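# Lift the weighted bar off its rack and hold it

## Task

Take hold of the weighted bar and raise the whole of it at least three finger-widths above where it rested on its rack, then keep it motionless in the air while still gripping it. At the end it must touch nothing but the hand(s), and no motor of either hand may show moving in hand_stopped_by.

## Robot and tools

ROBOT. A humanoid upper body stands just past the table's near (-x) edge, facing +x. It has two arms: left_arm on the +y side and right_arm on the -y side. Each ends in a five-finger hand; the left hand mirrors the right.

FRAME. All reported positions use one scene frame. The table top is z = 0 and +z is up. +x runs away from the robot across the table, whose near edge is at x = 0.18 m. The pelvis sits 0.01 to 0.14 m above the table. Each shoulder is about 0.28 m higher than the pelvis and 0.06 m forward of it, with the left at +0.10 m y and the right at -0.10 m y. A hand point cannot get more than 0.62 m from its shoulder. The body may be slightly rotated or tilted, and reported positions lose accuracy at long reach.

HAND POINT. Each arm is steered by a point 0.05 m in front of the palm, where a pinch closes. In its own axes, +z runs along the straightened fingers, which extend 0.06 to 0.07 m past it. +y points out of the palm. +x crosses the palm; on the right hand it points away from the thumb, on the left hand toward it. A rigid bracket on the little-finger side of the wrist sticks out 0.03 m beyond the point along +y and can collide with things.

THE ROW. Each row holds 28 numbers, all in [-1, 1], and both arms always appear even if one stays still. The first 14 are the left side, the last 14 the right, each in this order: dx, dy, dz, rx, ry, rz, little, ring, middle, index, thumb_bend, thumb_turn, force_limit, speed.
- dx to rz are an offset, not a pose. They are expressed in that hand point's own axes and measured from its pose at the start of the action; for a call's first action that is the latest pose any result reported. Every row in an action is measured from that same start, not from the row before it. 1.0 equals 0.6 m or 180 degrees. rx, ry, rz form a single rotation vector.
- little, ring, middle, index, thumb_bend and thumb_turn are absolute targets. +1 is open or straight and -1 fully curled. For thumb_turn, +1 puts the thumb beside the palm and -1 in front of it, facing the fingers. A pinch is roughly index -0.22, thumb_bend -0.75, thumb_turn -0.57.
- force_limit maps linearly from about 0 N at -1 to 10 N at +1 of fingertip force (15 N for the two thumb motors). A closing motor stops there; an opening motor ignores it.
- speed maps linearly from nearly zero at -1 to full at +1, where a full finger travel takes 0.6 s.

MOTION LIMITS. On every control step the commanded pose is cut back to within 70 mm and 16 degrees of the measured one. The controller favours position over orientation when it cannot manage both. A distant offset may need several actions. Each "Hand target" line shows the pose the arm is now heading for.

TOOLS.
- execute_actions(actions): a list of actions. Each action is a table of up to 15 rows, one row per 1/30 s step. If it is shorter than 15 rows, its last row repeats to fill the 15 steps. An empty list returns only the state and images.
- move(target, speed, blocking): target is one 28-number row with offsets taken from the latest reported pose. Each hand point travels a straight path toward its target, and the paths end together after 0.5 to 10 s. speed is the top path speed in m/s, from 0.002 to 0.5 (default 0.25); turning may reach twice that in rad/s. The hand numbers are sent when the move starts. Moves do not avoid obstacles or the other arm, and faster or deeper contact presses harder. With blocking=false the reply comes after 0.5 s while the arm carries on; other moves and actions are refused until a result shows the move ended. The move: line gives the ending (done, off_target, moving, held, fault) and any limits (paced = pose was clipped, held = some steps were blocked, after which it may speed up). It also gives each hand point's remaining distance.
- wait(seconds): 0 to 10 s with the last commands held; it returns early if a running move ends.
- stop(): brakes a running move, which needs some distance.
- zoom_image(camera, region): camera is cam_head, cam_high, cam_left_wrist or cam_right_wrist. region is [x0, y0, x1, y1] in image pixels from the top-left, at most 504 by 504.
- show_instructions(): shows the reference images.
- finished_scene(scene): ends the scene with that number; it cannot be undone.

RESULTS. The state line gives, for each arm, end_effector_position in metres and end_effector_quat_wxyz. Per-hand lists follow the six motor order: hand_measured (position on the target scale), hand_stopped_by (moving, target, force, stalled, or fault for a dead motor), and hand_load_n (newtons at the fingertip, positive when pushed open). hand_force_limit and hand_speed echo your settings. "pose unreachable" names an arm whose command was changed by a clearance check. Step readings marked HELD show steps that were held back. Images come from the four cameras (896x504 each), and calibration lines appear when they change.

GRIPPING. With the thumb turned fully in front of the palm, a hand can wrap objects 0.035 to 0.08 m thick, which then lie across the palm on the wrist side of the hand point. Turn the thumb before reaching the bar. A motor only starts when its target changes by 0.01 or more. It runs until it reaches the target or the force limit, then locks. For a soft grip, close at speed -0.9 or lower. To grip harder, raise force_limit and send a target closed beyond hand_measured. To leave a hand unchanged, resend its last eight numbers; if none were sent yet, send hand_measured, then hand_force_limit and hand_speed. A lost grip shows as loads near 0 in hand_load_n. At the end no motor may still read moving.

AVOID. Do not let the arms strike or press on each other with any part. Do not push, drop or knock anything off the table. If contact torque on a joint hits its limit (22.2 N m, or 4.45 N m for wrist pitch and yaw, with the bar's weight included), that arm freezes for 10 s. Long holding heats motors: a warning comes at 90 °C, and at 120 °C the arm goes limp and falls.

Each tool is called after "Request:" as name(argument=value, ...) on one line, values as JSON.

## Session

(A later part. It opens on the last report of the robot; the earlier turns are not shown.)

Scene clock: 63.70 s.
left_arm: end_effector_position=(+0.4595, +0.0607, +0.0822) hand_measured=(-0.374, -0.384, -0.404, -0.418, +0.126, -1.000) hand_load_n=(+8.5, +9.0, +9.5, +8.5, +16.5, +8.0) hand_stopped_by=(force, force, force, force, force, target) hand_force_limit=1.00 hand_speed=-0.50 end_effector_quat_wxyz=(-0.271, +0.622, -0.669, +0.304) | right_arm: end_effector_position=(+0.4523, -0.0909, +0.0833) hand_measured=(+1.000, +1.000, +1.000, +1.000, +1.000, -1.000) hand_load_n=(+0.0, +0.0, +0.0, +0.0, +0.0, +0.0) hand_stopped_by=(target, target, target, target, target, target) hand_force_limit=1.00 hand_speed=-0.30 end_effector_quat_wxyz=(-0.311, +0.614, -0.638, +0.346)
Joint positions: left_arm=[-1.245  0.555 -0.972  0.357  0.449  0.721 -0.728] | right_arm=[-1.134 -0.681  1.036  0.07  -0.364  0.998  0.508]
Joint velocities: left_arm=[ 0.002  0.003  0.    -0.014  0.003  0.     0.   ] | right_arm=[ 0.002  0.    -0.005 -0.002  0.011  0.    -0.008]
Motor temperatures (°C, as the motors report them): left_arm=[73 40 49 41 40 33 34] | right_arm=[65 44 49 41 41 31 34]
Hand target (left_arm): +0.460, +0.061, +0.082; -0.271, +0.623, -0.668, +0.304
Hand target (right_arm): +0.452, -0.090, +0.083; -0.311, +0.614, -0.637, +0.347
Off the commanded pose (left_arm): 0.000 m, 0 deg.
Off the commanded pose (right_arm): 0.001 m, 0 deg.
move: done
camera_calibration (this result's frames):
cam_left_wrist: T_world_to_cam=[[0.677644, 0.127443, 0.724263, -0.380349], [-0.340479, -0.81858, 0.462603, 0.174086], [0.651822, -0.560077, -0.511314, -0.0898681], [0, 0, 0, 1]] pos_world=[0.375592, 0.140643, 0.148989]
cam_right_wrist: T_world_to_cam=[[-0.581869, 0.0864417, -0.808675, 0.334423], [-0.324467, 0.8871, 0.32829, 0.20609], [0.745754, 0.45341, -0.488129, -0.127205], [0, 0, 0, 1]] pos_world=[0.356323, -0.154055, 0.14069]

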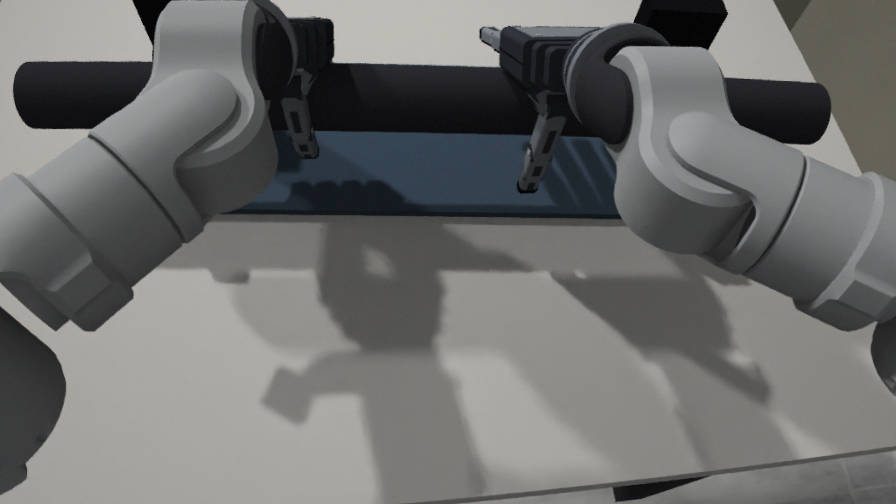

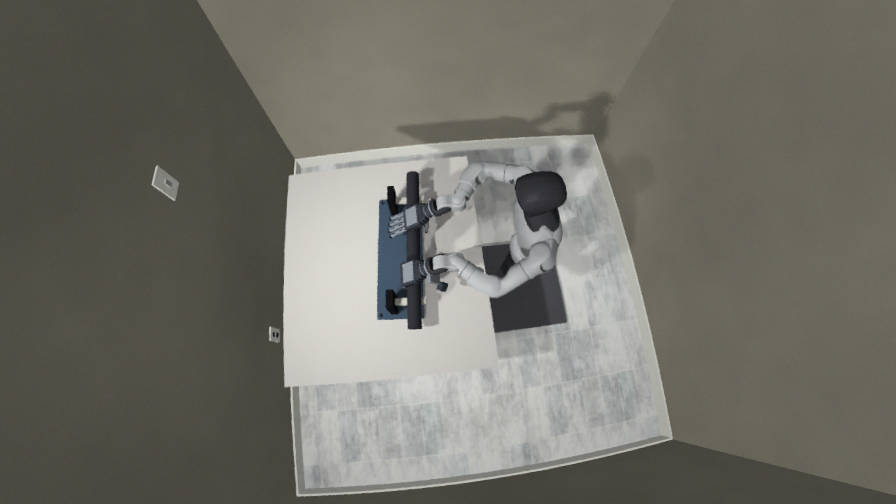

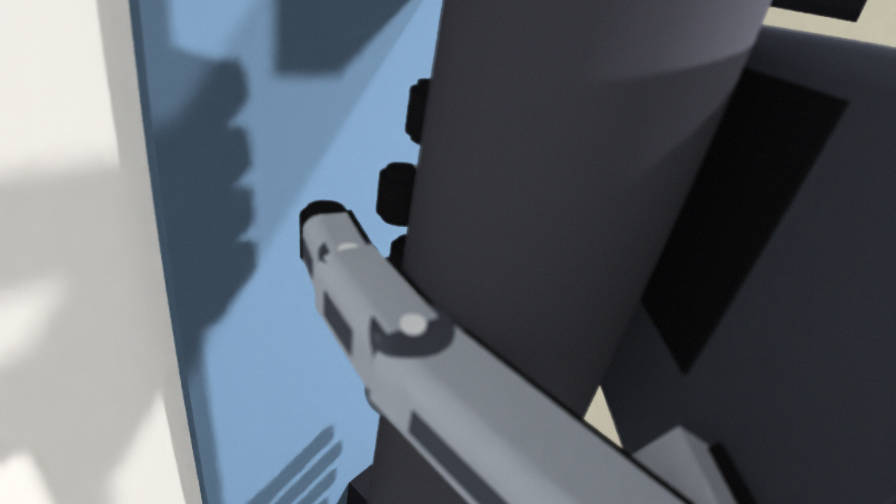

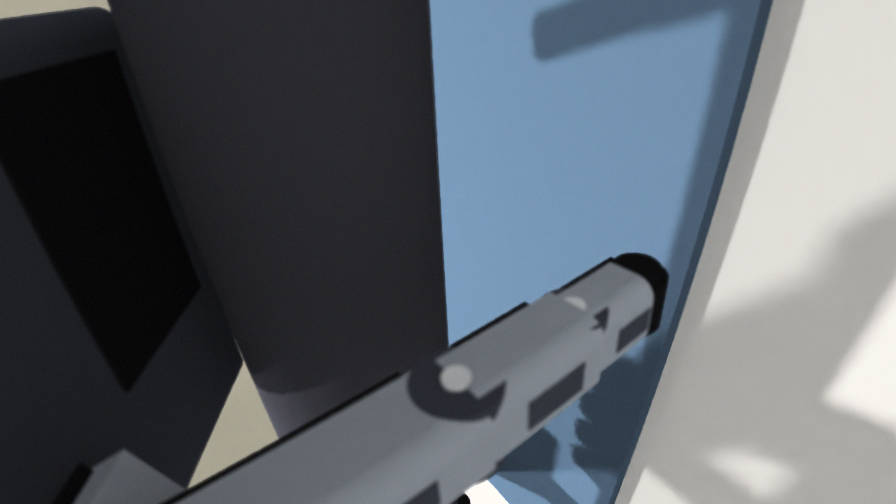

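Request:
move(target=[0,0,0,0,0,0,-0.95,-0.95,-0.95,-0.95,-0.95,-1,1,-0.5,0,0.006,0,0,0,0,-1,-1,-1,-1,1,-1,1,-0.3], speed=0.01)

Request:
move(target=[0,0,0,0,0,0,-0.95,-0.95,-0.95,-0.95,-0.95,-1,1,-0.5,0,0,0,0,0,0,-0.95,-0.95,-0.95,-0.95,-1,-1,1,-0.4], speed=0.01)

Scene clock: 68.97 s.
left_arm: end_effector_position=(+0.4540, +0.0555, +0.0812) hand_measured=(-0.374, -0.384, -0.404, -0.418, +0.124, -1.000) hand_load_n=(+2.0, +2.0, +1.5, +0.5, +9.0, -0.5) hand_stopped_by=(force, force, force, force, force, target) hand_force_limit=1.00 hand_speed=-0.50 end_effector_quat_wxyz=(+0.261, -0.614, +0.680, -0.303) | right_arm: end_effector_position=(+0.4545, -0.0947, +0.0790) hand_measured=(-0.446, -0.392, -0.344, -0.274, +1.000, -1.000) hand_load_n=(+11.0, +5.0, +1.5, +0.0, +0.0, +0.0) hand_stopped_by=(force, force, force, force, target, target) hand_force_limit=1.00 hand_speed=-0.30 end_effector_quat_wxyz=(-0.312, +0.611, -0.634, +0.357)
Joint positions: left_arm=[-1.244  0.556 -0.974  0.342  0.45   0.703 -0.75 ] | right_arm=[-1.119 -0.677  1.046  0.082 -0.365  0.997  0.466]
Joint velocities: left_arm=[-0.008 -0.003 -0.008 -0.003  0.005  0.     0.   ] | right_arm=[ 0.    -0.018  0.009  0.009  0.003  0.     0.   ]
Motor temperatures (°C, as the motors report them): left_arm=[74 40 49 41 40 33 34] | right_arm=[65 44 49 41 41 31 34]
Hand target (left_arm): +0.459, +0.061, +0.082; +0.271, -0.622, +0.669, -0.304
Hand target (right_arm): +0.450, -0.091, +0.080; -0.311, +0.614, -0.638, +0.346
Off the commanded pose (left_arm): 0.008 m, 2 deg.
Off the commanded pose (right_arm): 0.006 m, 1 deg.
move: off_target (left_arm, right_arm)
camera_calibration (this result's frames):
cam_left_wrist: T_world_to_cam=[[0.693052, 0.10582, 0.713078, -0.38009], [-0.357627, -0.808395, 0.467548, 0.17528], [0.625925, -0.579051, -0.522416, -0.0759937], [0, 0, 0, 1]] pos_world=[0.373673, 0.137912, 0.149382]
cam_right_wrist: T_world_to_cam=[[-0.564854, 0.0788533, -0.821415, 0.325123], [-0.326662, 0.89274, 0.310333, 0.214518], [0.757781, 0.443618, -0.478509, -0.136353], [0, 0, 0, 1]] pos_world=[0.357047, -0.156658, 0.135243]

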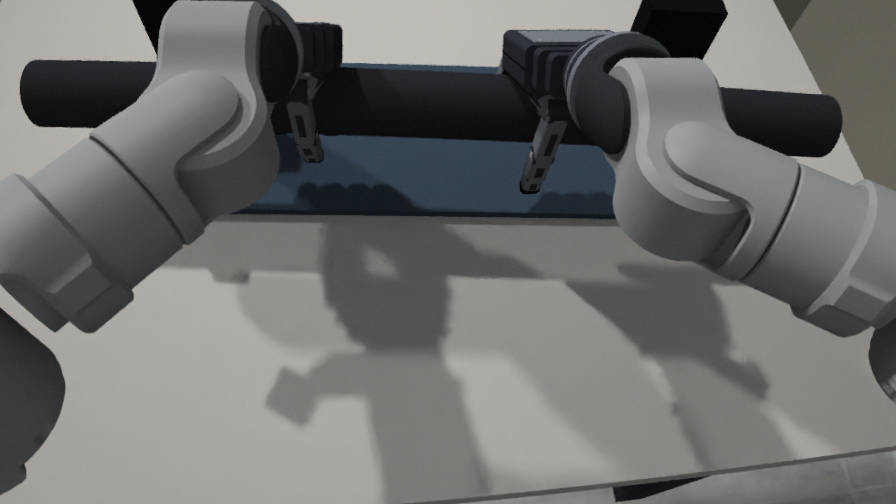

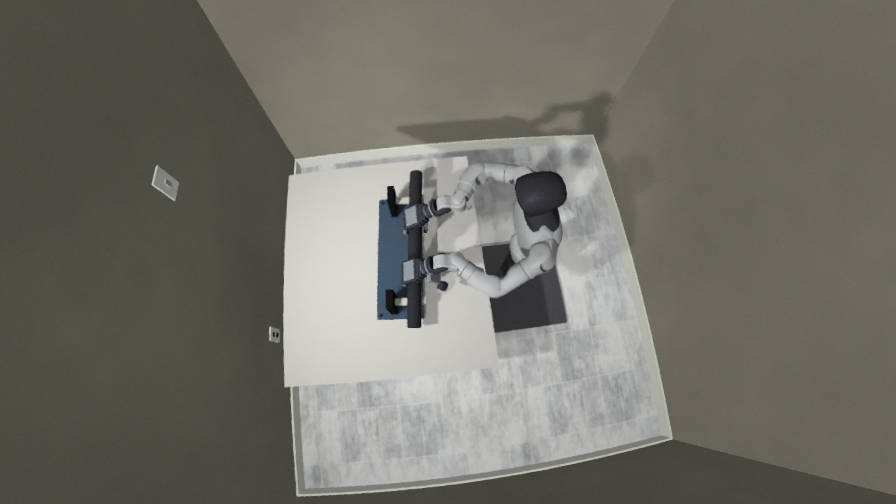

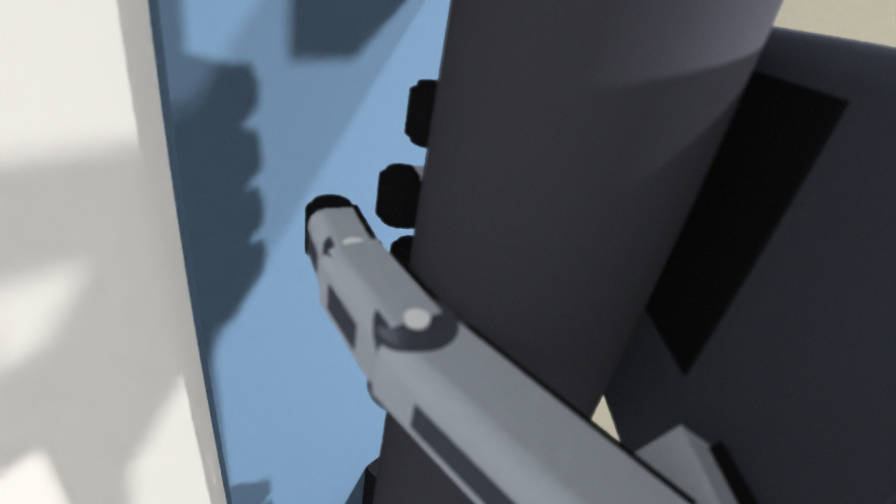

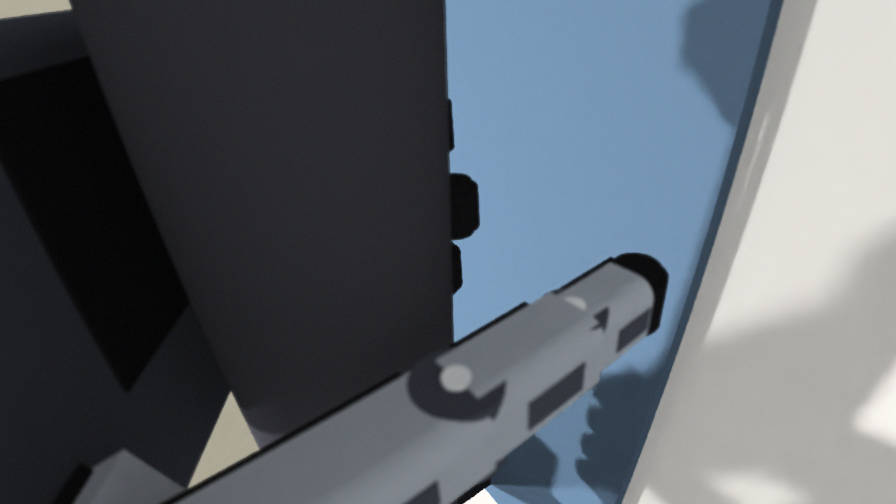

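Scene clock: 70.67 s.
left_arm: end_effector_position=(+0.4522, +0.0541, +0.0813) hand_measured=(-0.374, -0.384, -0.404, -0.418, +0.120, -1.000) hand_load_n=(+1.0, +2.0, +2.5, +3.0, +5.0, +2.0) hand_stopped_by=(force, force, force, force, force, target) hand_force_limit=1.00 hand_speed=-0.50 end_effector_quat_wxyz=(+0.257, -0.613, +0.683, -0.302) | right_arm: end_effector_position=(+0.4553, -0.0968, +0.0755) hand_measured=(-0.446, -0.452, -0.438, -0.418, +0.142, -1.000) hand_load_n=(+0.0, +0.0, +6.0, +12.0, +15.0, +3.0) hand_stopped_by=(force, force, force, force, force, target) hand_force_limit=1.00 hand_speed=-0.40 end_effector_quat_wxyz=(-0.311, +0.608, -0.634, +0.362)
Joint positions: left_arm=[-1.245  0.557 -0.973  0.338  0.45   0.698 -0.76 ] | right_arm=[-1.113 -0.669  1.053  0.096 -0.364  1.     0.446]
Joint velocities: left_arm=[ 0.002 -0.003 -0.005  0.005 -0.006  0.     0.   ] | right_arm=[ 0.02   0.    -0.014 -0.006  0.002  0.     0.   ]
Motor temperatures (°C, as the motors report them): left_arm=[74 40 49 41 40 33 34] | right_arm=[66 44 49 41 41 31 34]
Hand target (left_arm): +0.454, +0.056, +0.081; +0.261, -0.614, +0.680, -0.303
Hand target (right_arm): +0.455, -0.095, +0.079; -0.312, +0.611, -0.634, +0.357
Off the commanded pose (left_arm): 0.002 m, 1 deg.
Off the commanded pose (right_arm): 0.004 m, 1 deg.
move: off_target (right_arm)
camera_calibration (this result's frames):
cam_left_wrist: T_world_to_cam=[[0.698931, 0.101176, 0.707996, -0.380755], [-0.360252, -0.805376, 0.470732, 0.174192], [0.61783, -0.584066, -0.526454, -0.0713213], [0, 0, 0, 1]] pos_world=[0.372939, 0.137157, 0.150028]
cam_right_wrist: T_world_to_cam=[[-0.559607, 0.0774411, -0.825132, 0.320608], [-0.321402, 0.897427, 0.302201, 0.216487], [0.763899, 0.434313, -0.477316, -0.141532], [0, 0, 0, 1]] pos_world=[0.35711, -0.157641, 0.131566]

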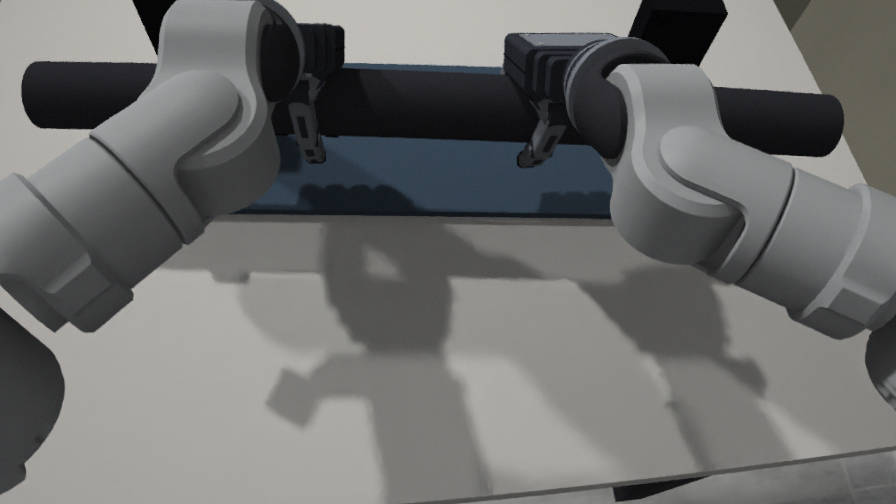

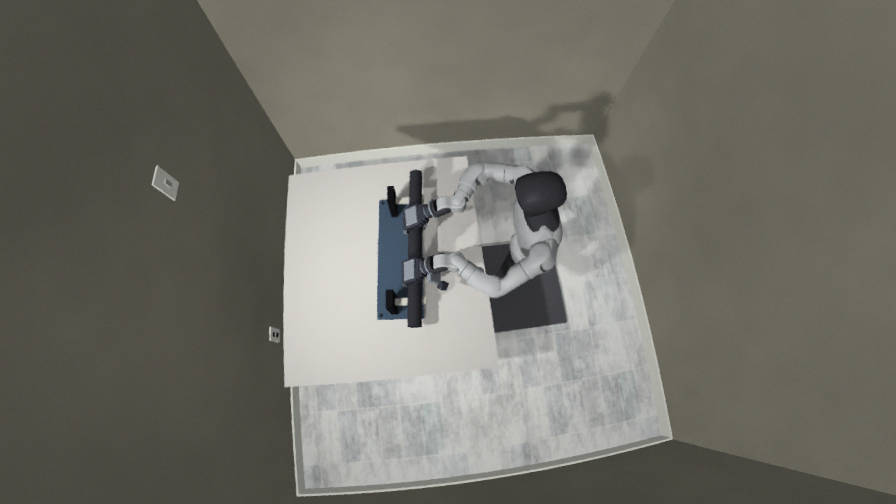

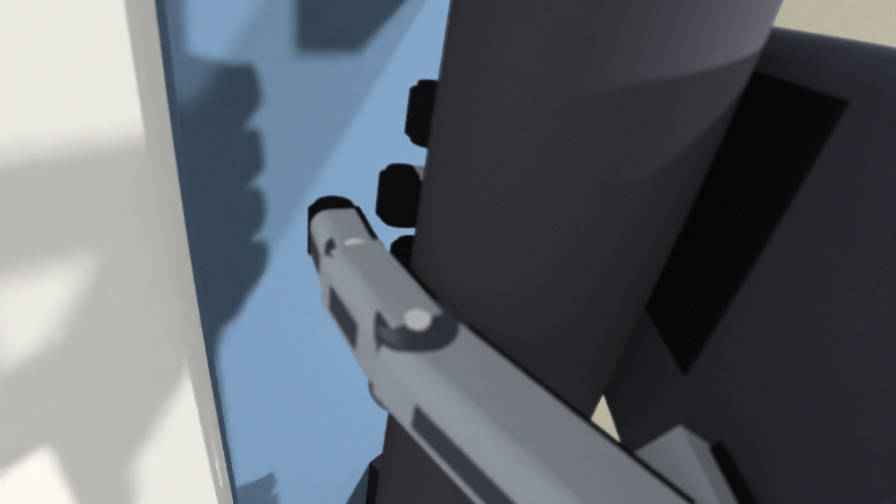

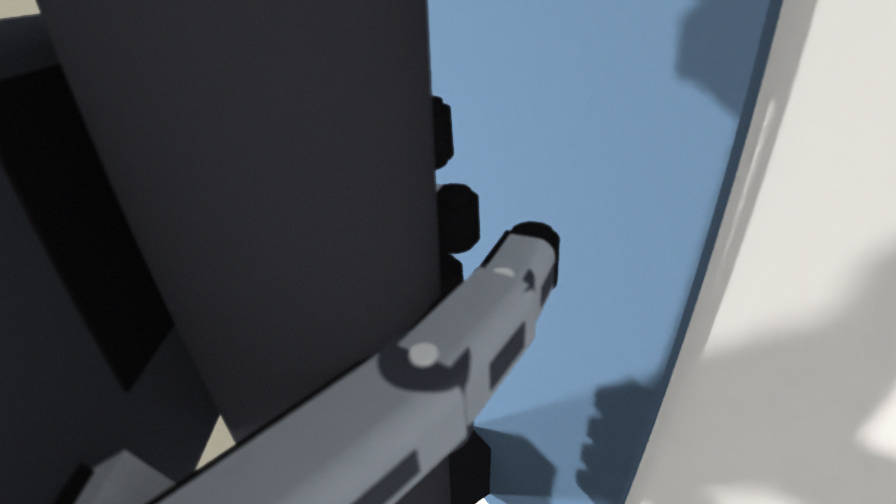

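Request:
execute_actions(actions=[])

Scene clock: 76.07 s.
left_arm: end_effector_position=(+0.4522, +0.0541, +0.0813) hand_measured=(-0.374, -0.384, -0.404, -0.418, +0.120, -1.000) hand_load_n=(+1.0, +2.0, +2.5, +3.0, +5.0, +2.0) hand_stopped_by=(force, force, force, force, force, target) hand_force_limit=1.00 hand_speed=-0.50 end_effector_quat_wxyz=(+0.257, -0.613, +0.683, -0.302) | right_arm: end_effector_position=(+0.4553, -0.0968, +0.0755) hand_measured=(-0.446, -0.452, -0.438, -0.418, +0.142, -1.000) hand_load_n=(+0.0, +0.0, +6.0, +12.0, +15.0, +3.0) hand_stopped_by=(force, force, force, force, force, target) hand_force_limit=1.00 hand_speed=-0.40 end_effector_quat_wxyz=(-0.311, +0.608, -0.634, +0.362)
Joint positions: left_arm=[-1.245  0.557 -0.973  0.338  0.45   0.698 -0.76 ] | right_arm=[-1.113 -0.669  1.053  0.096 -0.364  1.     0.446]
Joint velocities: left_arm=[-0.002 -0.011  0.005 -0.002 -0.006  0.     0.   ] | right_arm=[ 0.008 -0.003 -0.005 -0.008  0.002  0.     0.   ]
Motor temperatures (°C, as the motors report them): left_arm=[75 40 49 40 40 33 35] | right_arm=[67 44 49 42 41 31 34]
Hand target (left_arm): +0.454, +0.056, +0.081; +0.261, -0.614, +0.680, -0.303
Hand target (right_arm): +0.455, -0.095, +0.079; -0.312, +0.611, -0.634, +0.357
Off the commanded pose (left_arm): 0.002 m, 1 deg.
Off the commanded pose (right_arm): 0.004 m, 1 deg.
camera_calibration (this result's frames):
cam_left_wrist: T_world_to_cam=[[0.698932, 0.101176, 0.707996, -0.380755], [-0.360252, -0.805376, 0.470732, 0.174192], [0.617829, -0.584066, -0.526454, -0.071321], [0, 0, 0, 1]] pos_world=[0.372939, 0.137157, 0.150028]
cam_right_wrist: T_world_to_cam=[[-0.559606, 0.0774472, -0.825132, 0.320608], [-0.321399, 0.897427, 0.302206, 0.216486], [0.763901, 0.434313, -0.477313, -0.141533], [0, 0, 0, 1]] pos_world=[0.35711, -0.15764, 0.131565]

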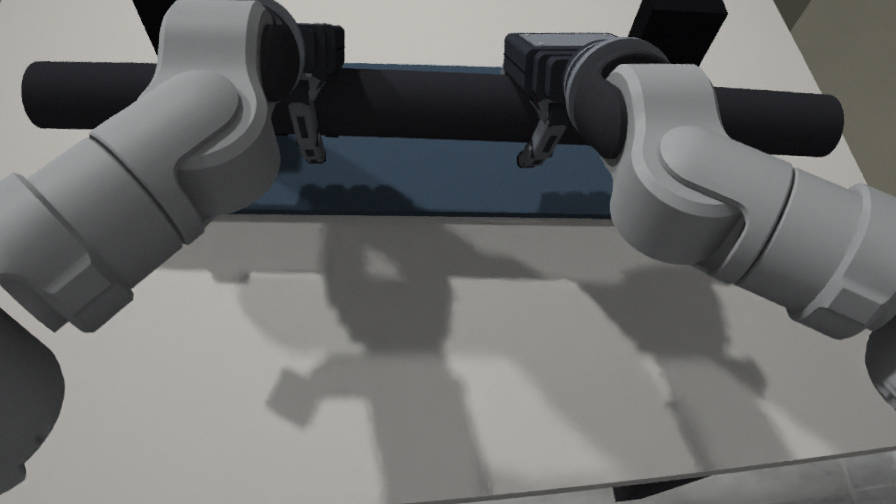

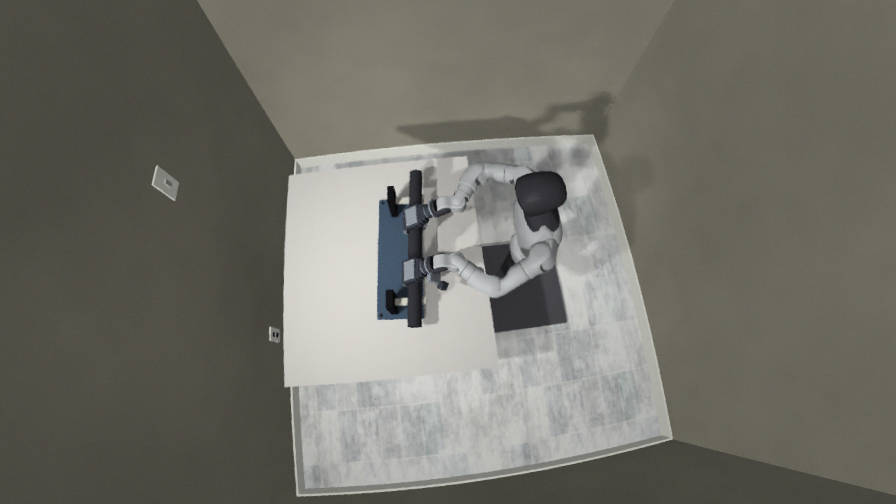

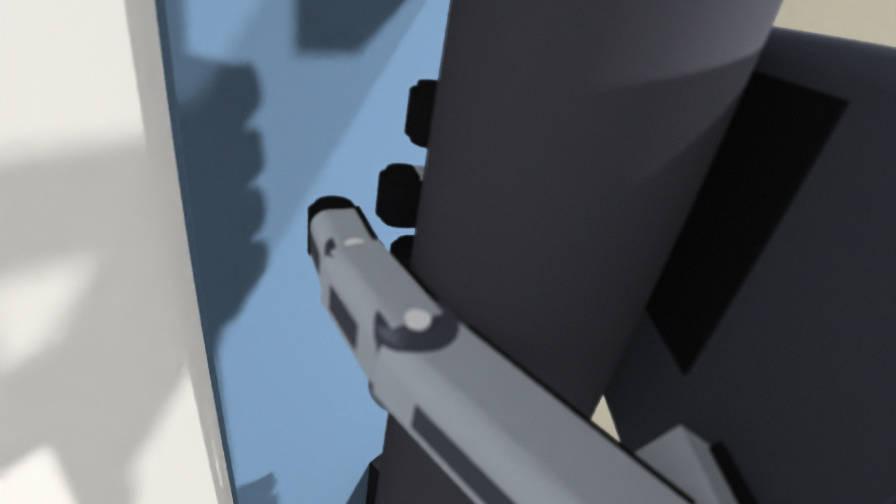

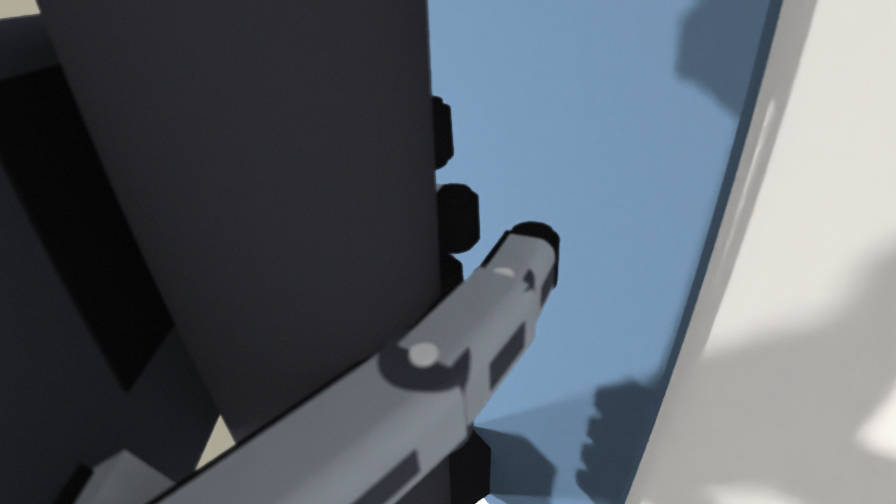

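Request:
move(target=[0,0,0,0,0,0,-1,-1,-1,-1,-1,-1,1,-0.5, 0,0,0,0,0,0,-1,-1,-1,-1,-0.95,-1,1,-0.5], speed=0.02)

Scene clock: 77.87 s.
left_arm: end_effector_position=(+0.4515, +0.0541, +0.0805) hand_measured=(-0.430, -0.430, -0.440, -0.450, +0.070, -1.000) hand_load_n=(+11.0, +10.5, +10.0, +10.0, +15.0, +4.5) hand_stopped_by=(force, force, force, force, force, target) hand_force_limit=1.00 hand_speed=-0.50 end_effector_quat_wxyz=(+0.255, -0.613, +0.684, -0.301) | right_arm: end_effector_position=(+0.4554, -0.0969, +0.0747) hand_measured=(-0.516, -0.482, -0.454, -0.418, +0.142, -1.000) hand_load_n=(+11.0, +9.5, +9.0, +7.0, +17.0, +1.0) hand_stopped_by=(force, force, force, force, force, target) hand_force_limit=1.00 hand_speed=-0.50 end_effector_quat_wxyz=(-0.312, +0.608, -0.634, +0.362)
Joint positions: left_arm=[-1.244  0.557 -0.972  0.339  0.448  0.696 -0.761] | right_arm=[-1.109 -0.668  1.051  0.097 -0.363  0.998  0.44 ]
Joint velocities: left_arm=[-0.002 -0.008 -0.005  0.018  0.     0.     0.   ] | right_arm=[ 0.005 -0.017  0.002  0.002  0.006  0.     0.   ]
Motor temperatures (°C, as the motors report them): left_arm=[75 40 49 40 40 33 35] | right_arm=[67 44 49 42 41 31 34]
Hand target (left_arm): +0.452, +0.054, +0.081; +0.257, -0.613, +0.683, -0.302
Hand target (right_arm): +0.455, -0.097, +0.075; -0.311, +0.608, -0.634, +0.362
Off the commanded pose (left_arm): 0.001 m, 0 deg.
Off the commanded pose (right_arm): 0.001 m, 0 deg.
move: done
camera_calibration (this result's frames):
cam_left_wrist: T_world_to_cam=[[0.702014, 0.101493, 0.704894, -0.380891], [-0.358767, -0.804619, 0.473153, 0.173414], [0.615193, -0.585053, -0.528441, -0.0698825], [0, 0, 0, 1]] pos_world=[0.372597, 0.137305, 0.149507]
cam_right_wrist: T_world_to_cam=[[-0.558034, 0.0783514, -0.826111, 0.319474], [-0.322031, 0.897063, 0.302611, 0.217032], [0.764784, 0.4349, -0.47536, -0.142408], [0, 0, 0, 1]] pos_world=[0.35708, -0.157789, 0.13055]

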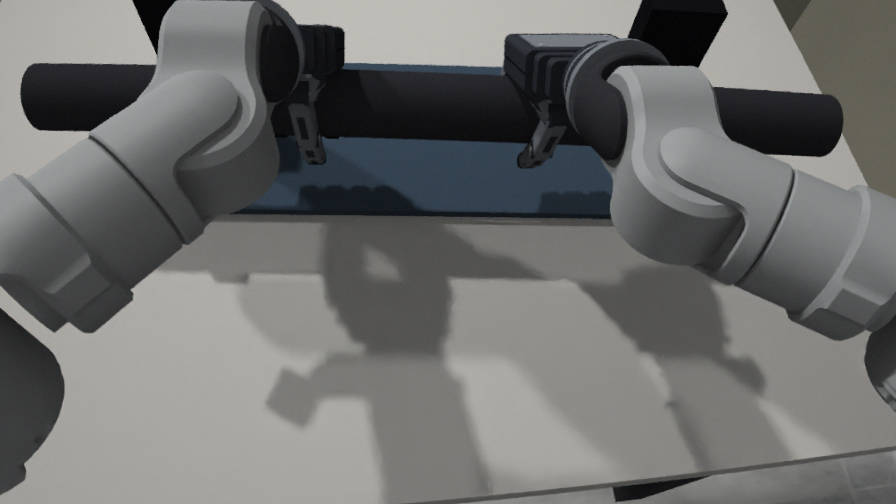

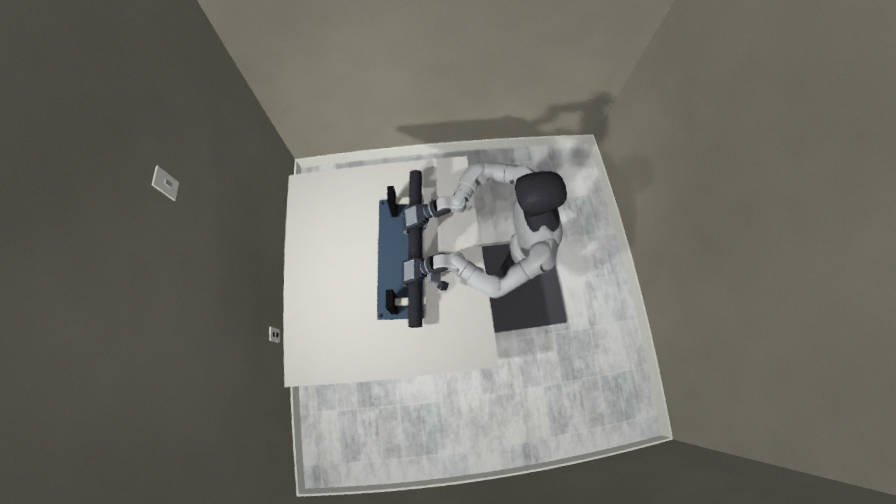

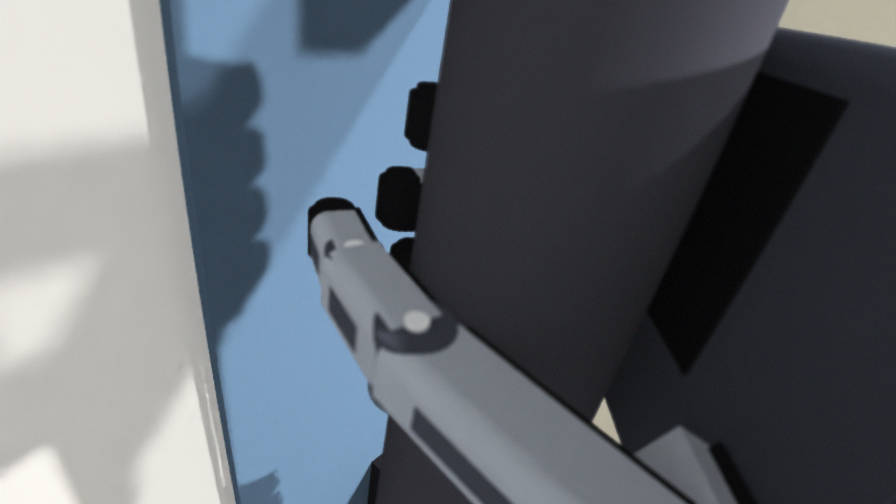

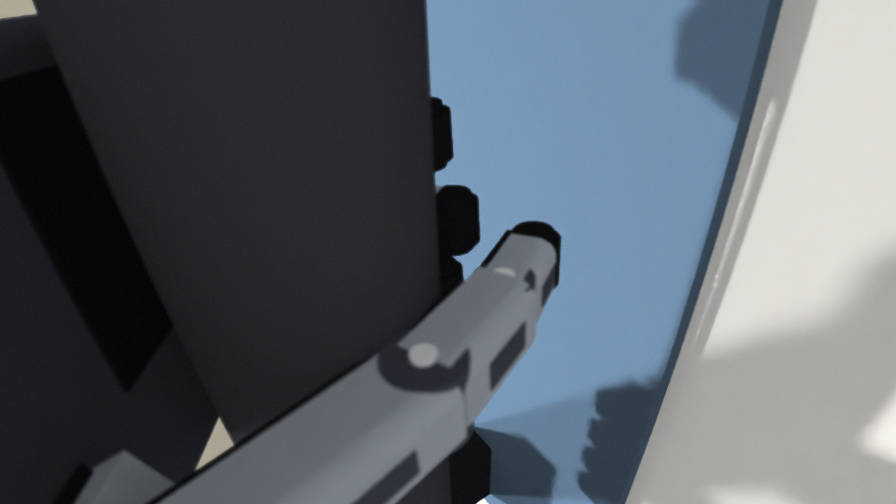

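Request:
move(target=[0.002,-0.061,-0.057,0,0,0,-1,-1,-1,-1,-1,-1,1,-0.5, 0.004,-0.070,-0.045,0,0,0,-1,-1,-1,-1,-0.95,-1,1,-0.5], speed=0.03)

Scene clock: 82.70 s.
left_arm: end_effector_position=(+0.4509, +0.0553, +0.1302) hand_measured=(-0.430, -0.430, -0.440, -0.450, +0.070, -1.000) hand_load_n=(+10.5, +10.0, +9.0, +9.0, +16.0, +5.0) hand_stopped_by=(force, force, force, force, force, target) hand_force_limit=1.00 hand_speed=-0.50 end_effector_quat_wxyz=(+0.253, -0.618, +0.681, -0.300) | right_arm: end_effector_position=(+0.4600, -0.0954, +0.1287) hand_measured=(-0.516, -0.480, -0.454, -0.418, +0.142, -1.000) hand_load_n=(+4.5, +6.5, +10.5, +11.0, +13.5, +0.0) hand_stopped_by=(force, force, force, force, force, target) hand_force_limit=1.00 hand_speed=-0.50 end_effector_quat_wxyz=(-0.322, +0.602, -0.637, +0.358)
Joint positions: left_arm=[-1.368  0.627 -0.965  0.243  0.431  0.767 -0.922] | right_arm=[-1.241 -0.764  1.034 -0.021 -0.346  1.061  0.598]
Joint velocities: left_arm=[ 0.002  0.008  0.011  0.008  0.008  0.    -0.002] | right_arm=[ 0.005 -0.003 -0.003  0.003  0.005  0.001  0.005]
Motor temperatures (°C, as the motors report them): left_arm=[76 40 49 41 40 33 35] | right_arm=[72 44 50 42 41 31 36]
Hand target (left_arm): +0.450, +0.053, +0.130; +0.257, -0.611, +0.686, -0.300
Hand target (right_arm): +0.459, -0.099, +0.126; -0.315, +0.603, -0.639, +0.360
Off the commanded pose (left_arm): 0.002 m, 1 deg.
Off the commanded pose (right_arm): 0.006 m, 1 deg.
move: off_target (right_arm)
camera_calibration (this result's frames):
cam_left_wrist: T_world_to_cam=[[0.704856, 0.112554, 0.700363, -0.416955], [-0.347879, -0.805597, 0.479576, 0.144977], [0.618189, -0.581674, -0.528675, -0.04415], [0, 0, 0, 1]] pos_world=[0.371621, 0.138042, 0.199151]
cam_right_wrist: T_world_to_cam=[[-0.548886, 0.0982104, -0.830108, 0.364752], [-0.324151, 0.890356, 0.319674, 0.198933], [0.770487, 0.444545, -0.456869, -0.125071], [0, 0, 0, 1]] pos_world=[0.361057, -0.157344, 0.182049]

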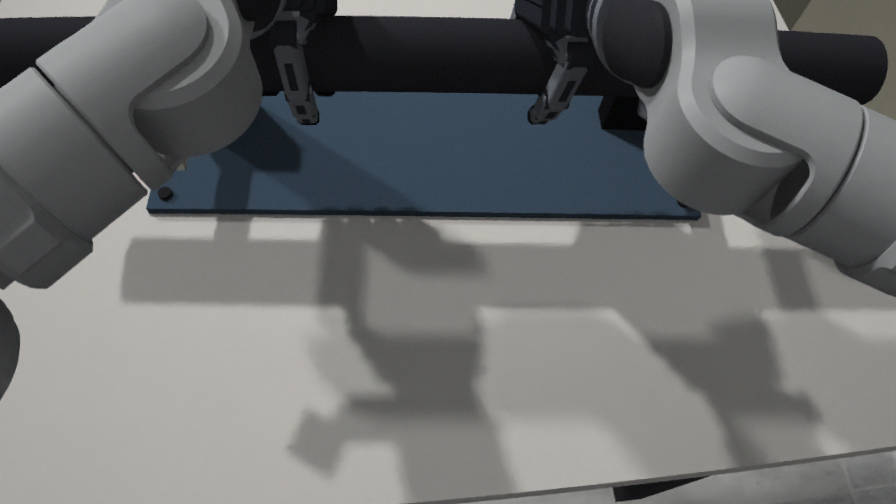

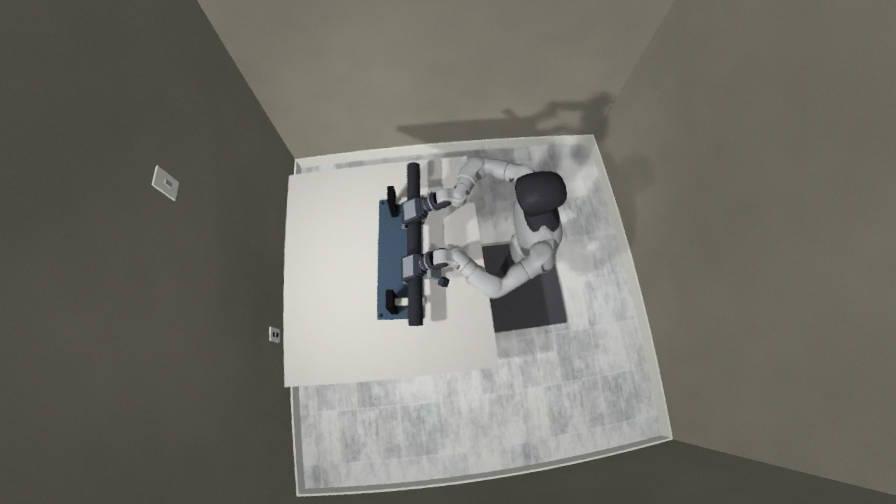

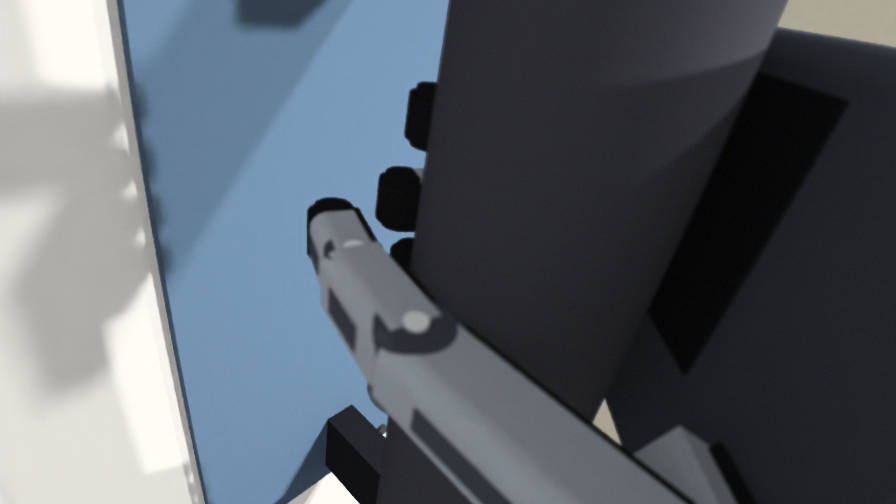

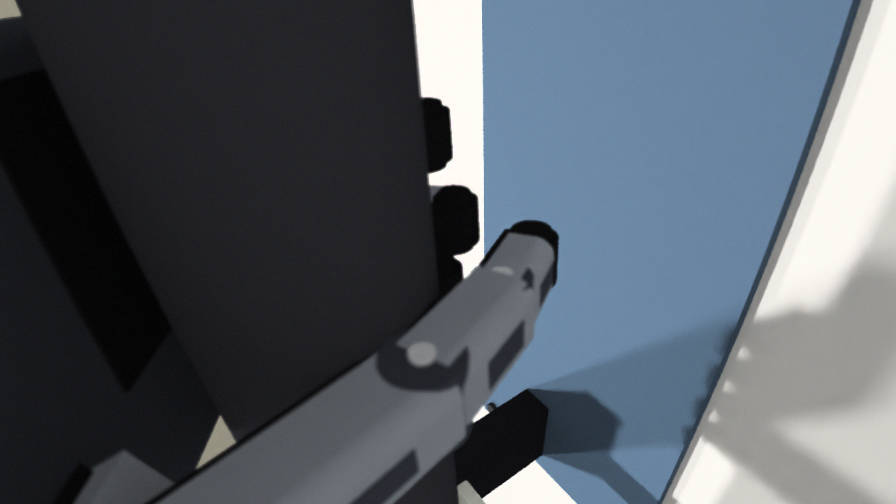

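Request:
move(target=[0.007,-0.0325,-0.099,0,0,0,-1,-1,-1,-1,-1,-1,1,-0.5, 0.002,-0.048,-0.094,0,0,0,-1,-1,-1,-1,-0.95,-1,1,-0.5], speed=0.03)

Scene clock: 88.63 s.
left_arm: end_effector_position=(+0.4203, +0.0545, +0.1857) hand_measured=(-0.430, -0.430, -0.440, -0.450, +0.070, -1.000) hand_load_n=(+9.5, +9.0, +8.5, +9.0, +16.5, +5.0) hand_stopped_by=(force, force, force, force, force, target) hand_force_limit=1.00 hand_speed=-0.50 end_effector_quat_wxyz=(+0.254, -0.618, +0.681, -0.301) | right_arm: end_effector_position=(+0.4329, -0.0944, +0.1882) hand_measured=(-0.518, -0.482, -0.454, -0.418, +0.142, -1.000) hand_load_n=(+1.0, +5.5, +11.0, +13.0, +11.5, -1.0) hand_stopped_by=(force, force, force, force, force, target) hand_force_limit=1.00 hand_speed=-0.50 end_effector_quat_wxyz=(+0.331, -0.593, +0.643, -0.354)
Joint positions: left_arm=[-1.499  0.764 -0.997 -0.06   0.425  0.983 -1.139] | right_arm=[-1.379 -0.925  1.04  -0.325 -0.342  1.274  0.807]
Joint velocities: left_arm=[0.011 0.017 0.002 0.008 0.018 0.003 0.   ] | right_arm=[-0.003  0.014 -0.006 -0.012  0.002  0.002  0.   ]
Motor temperatures (°C, as the motors report them): left_arm=[78 40 49 41 40 33 34] | right_arm=[85 45 54 42 41 31 42]
Hand target (left_arm): +0.420, +0.055, +0.185; +0.257, -0.615, +0.683, -0.298
Hand target (right_arm): +0.432, -0.094, +0.187; -0.328, +0.596, -0.642, +0.354
Off the commanded pose (left_arm): 0.002 m, 0 deg.
Off the commanded pose (right_arm): 0.007 m, 2 deg.
move: off_target (right_arm)
camera_calibration (this result's frames):
cam_left_wrist: T_world_to_cam=[[0.704175, 0.111678, 0.701189, -0.433978], [-0.349322, -0.805277, 0.479065, 0.107773], [0.618152, -0.582286, -0.528044, 0.00362661], [0, 0, 0, 1]] pos_world=[0.341002, 0.137365, 0.254586]
cam_right_wrist: T_world_to_cam=[[-0.540367, 0.126288, -0.831898, 0.39844], [-0.318621, 0.884338, 0.341213, 0.163267], [0.778771, 0.449441, -0.43763, -0.0840945], [0, 0, 0, 1]] pos_world=[0.332815, -0.156906, 0.23895]

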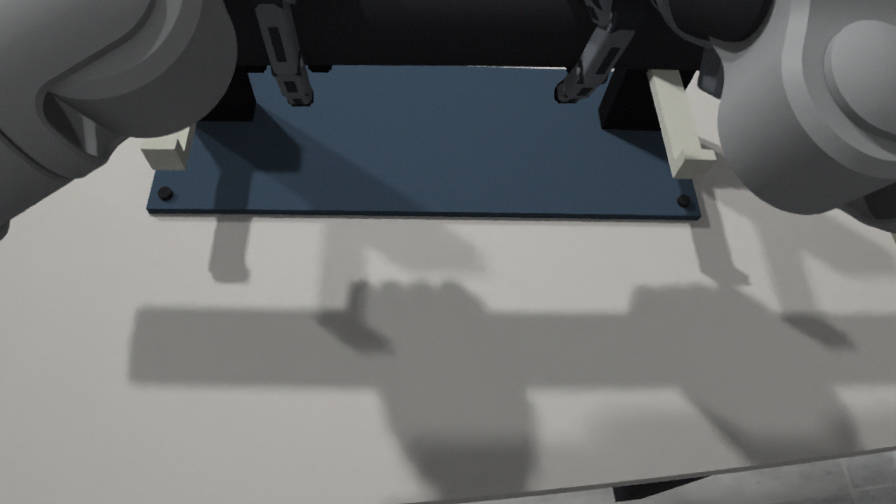

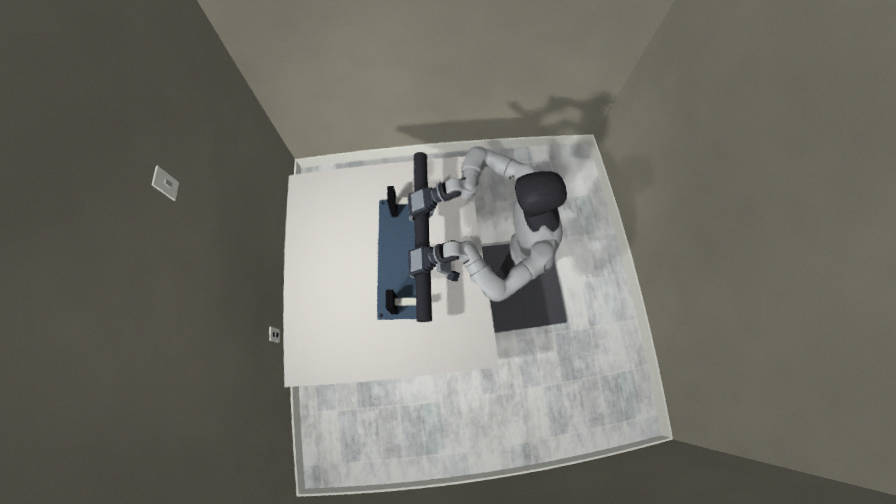

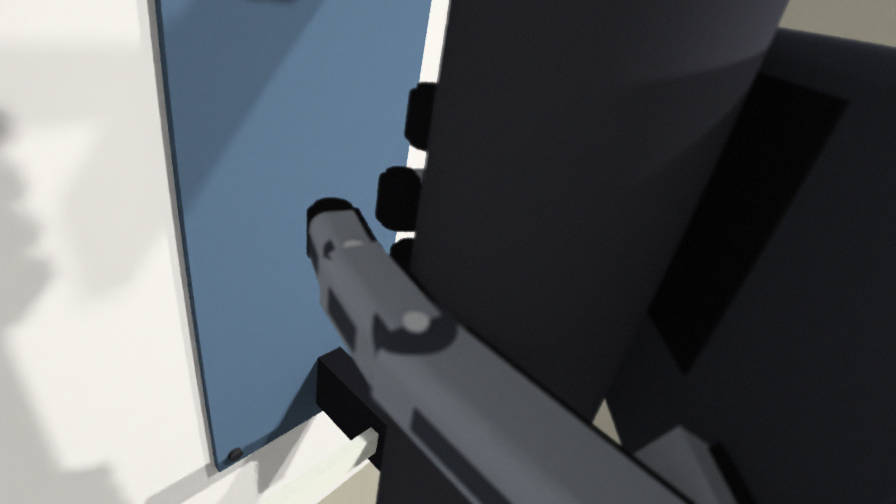

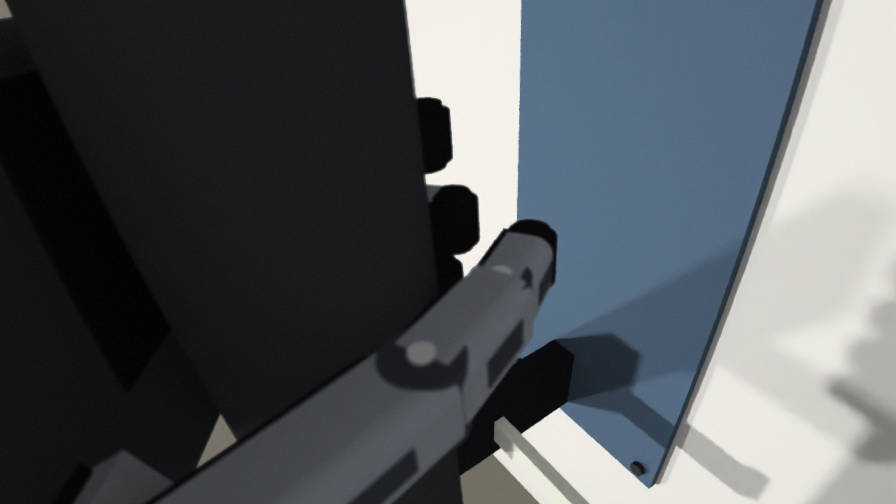

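The bar is about 10 cm above its rack, clear of everything and held steady.

Request:
finished_scene(scene=2)

The scene is finished: the task was done.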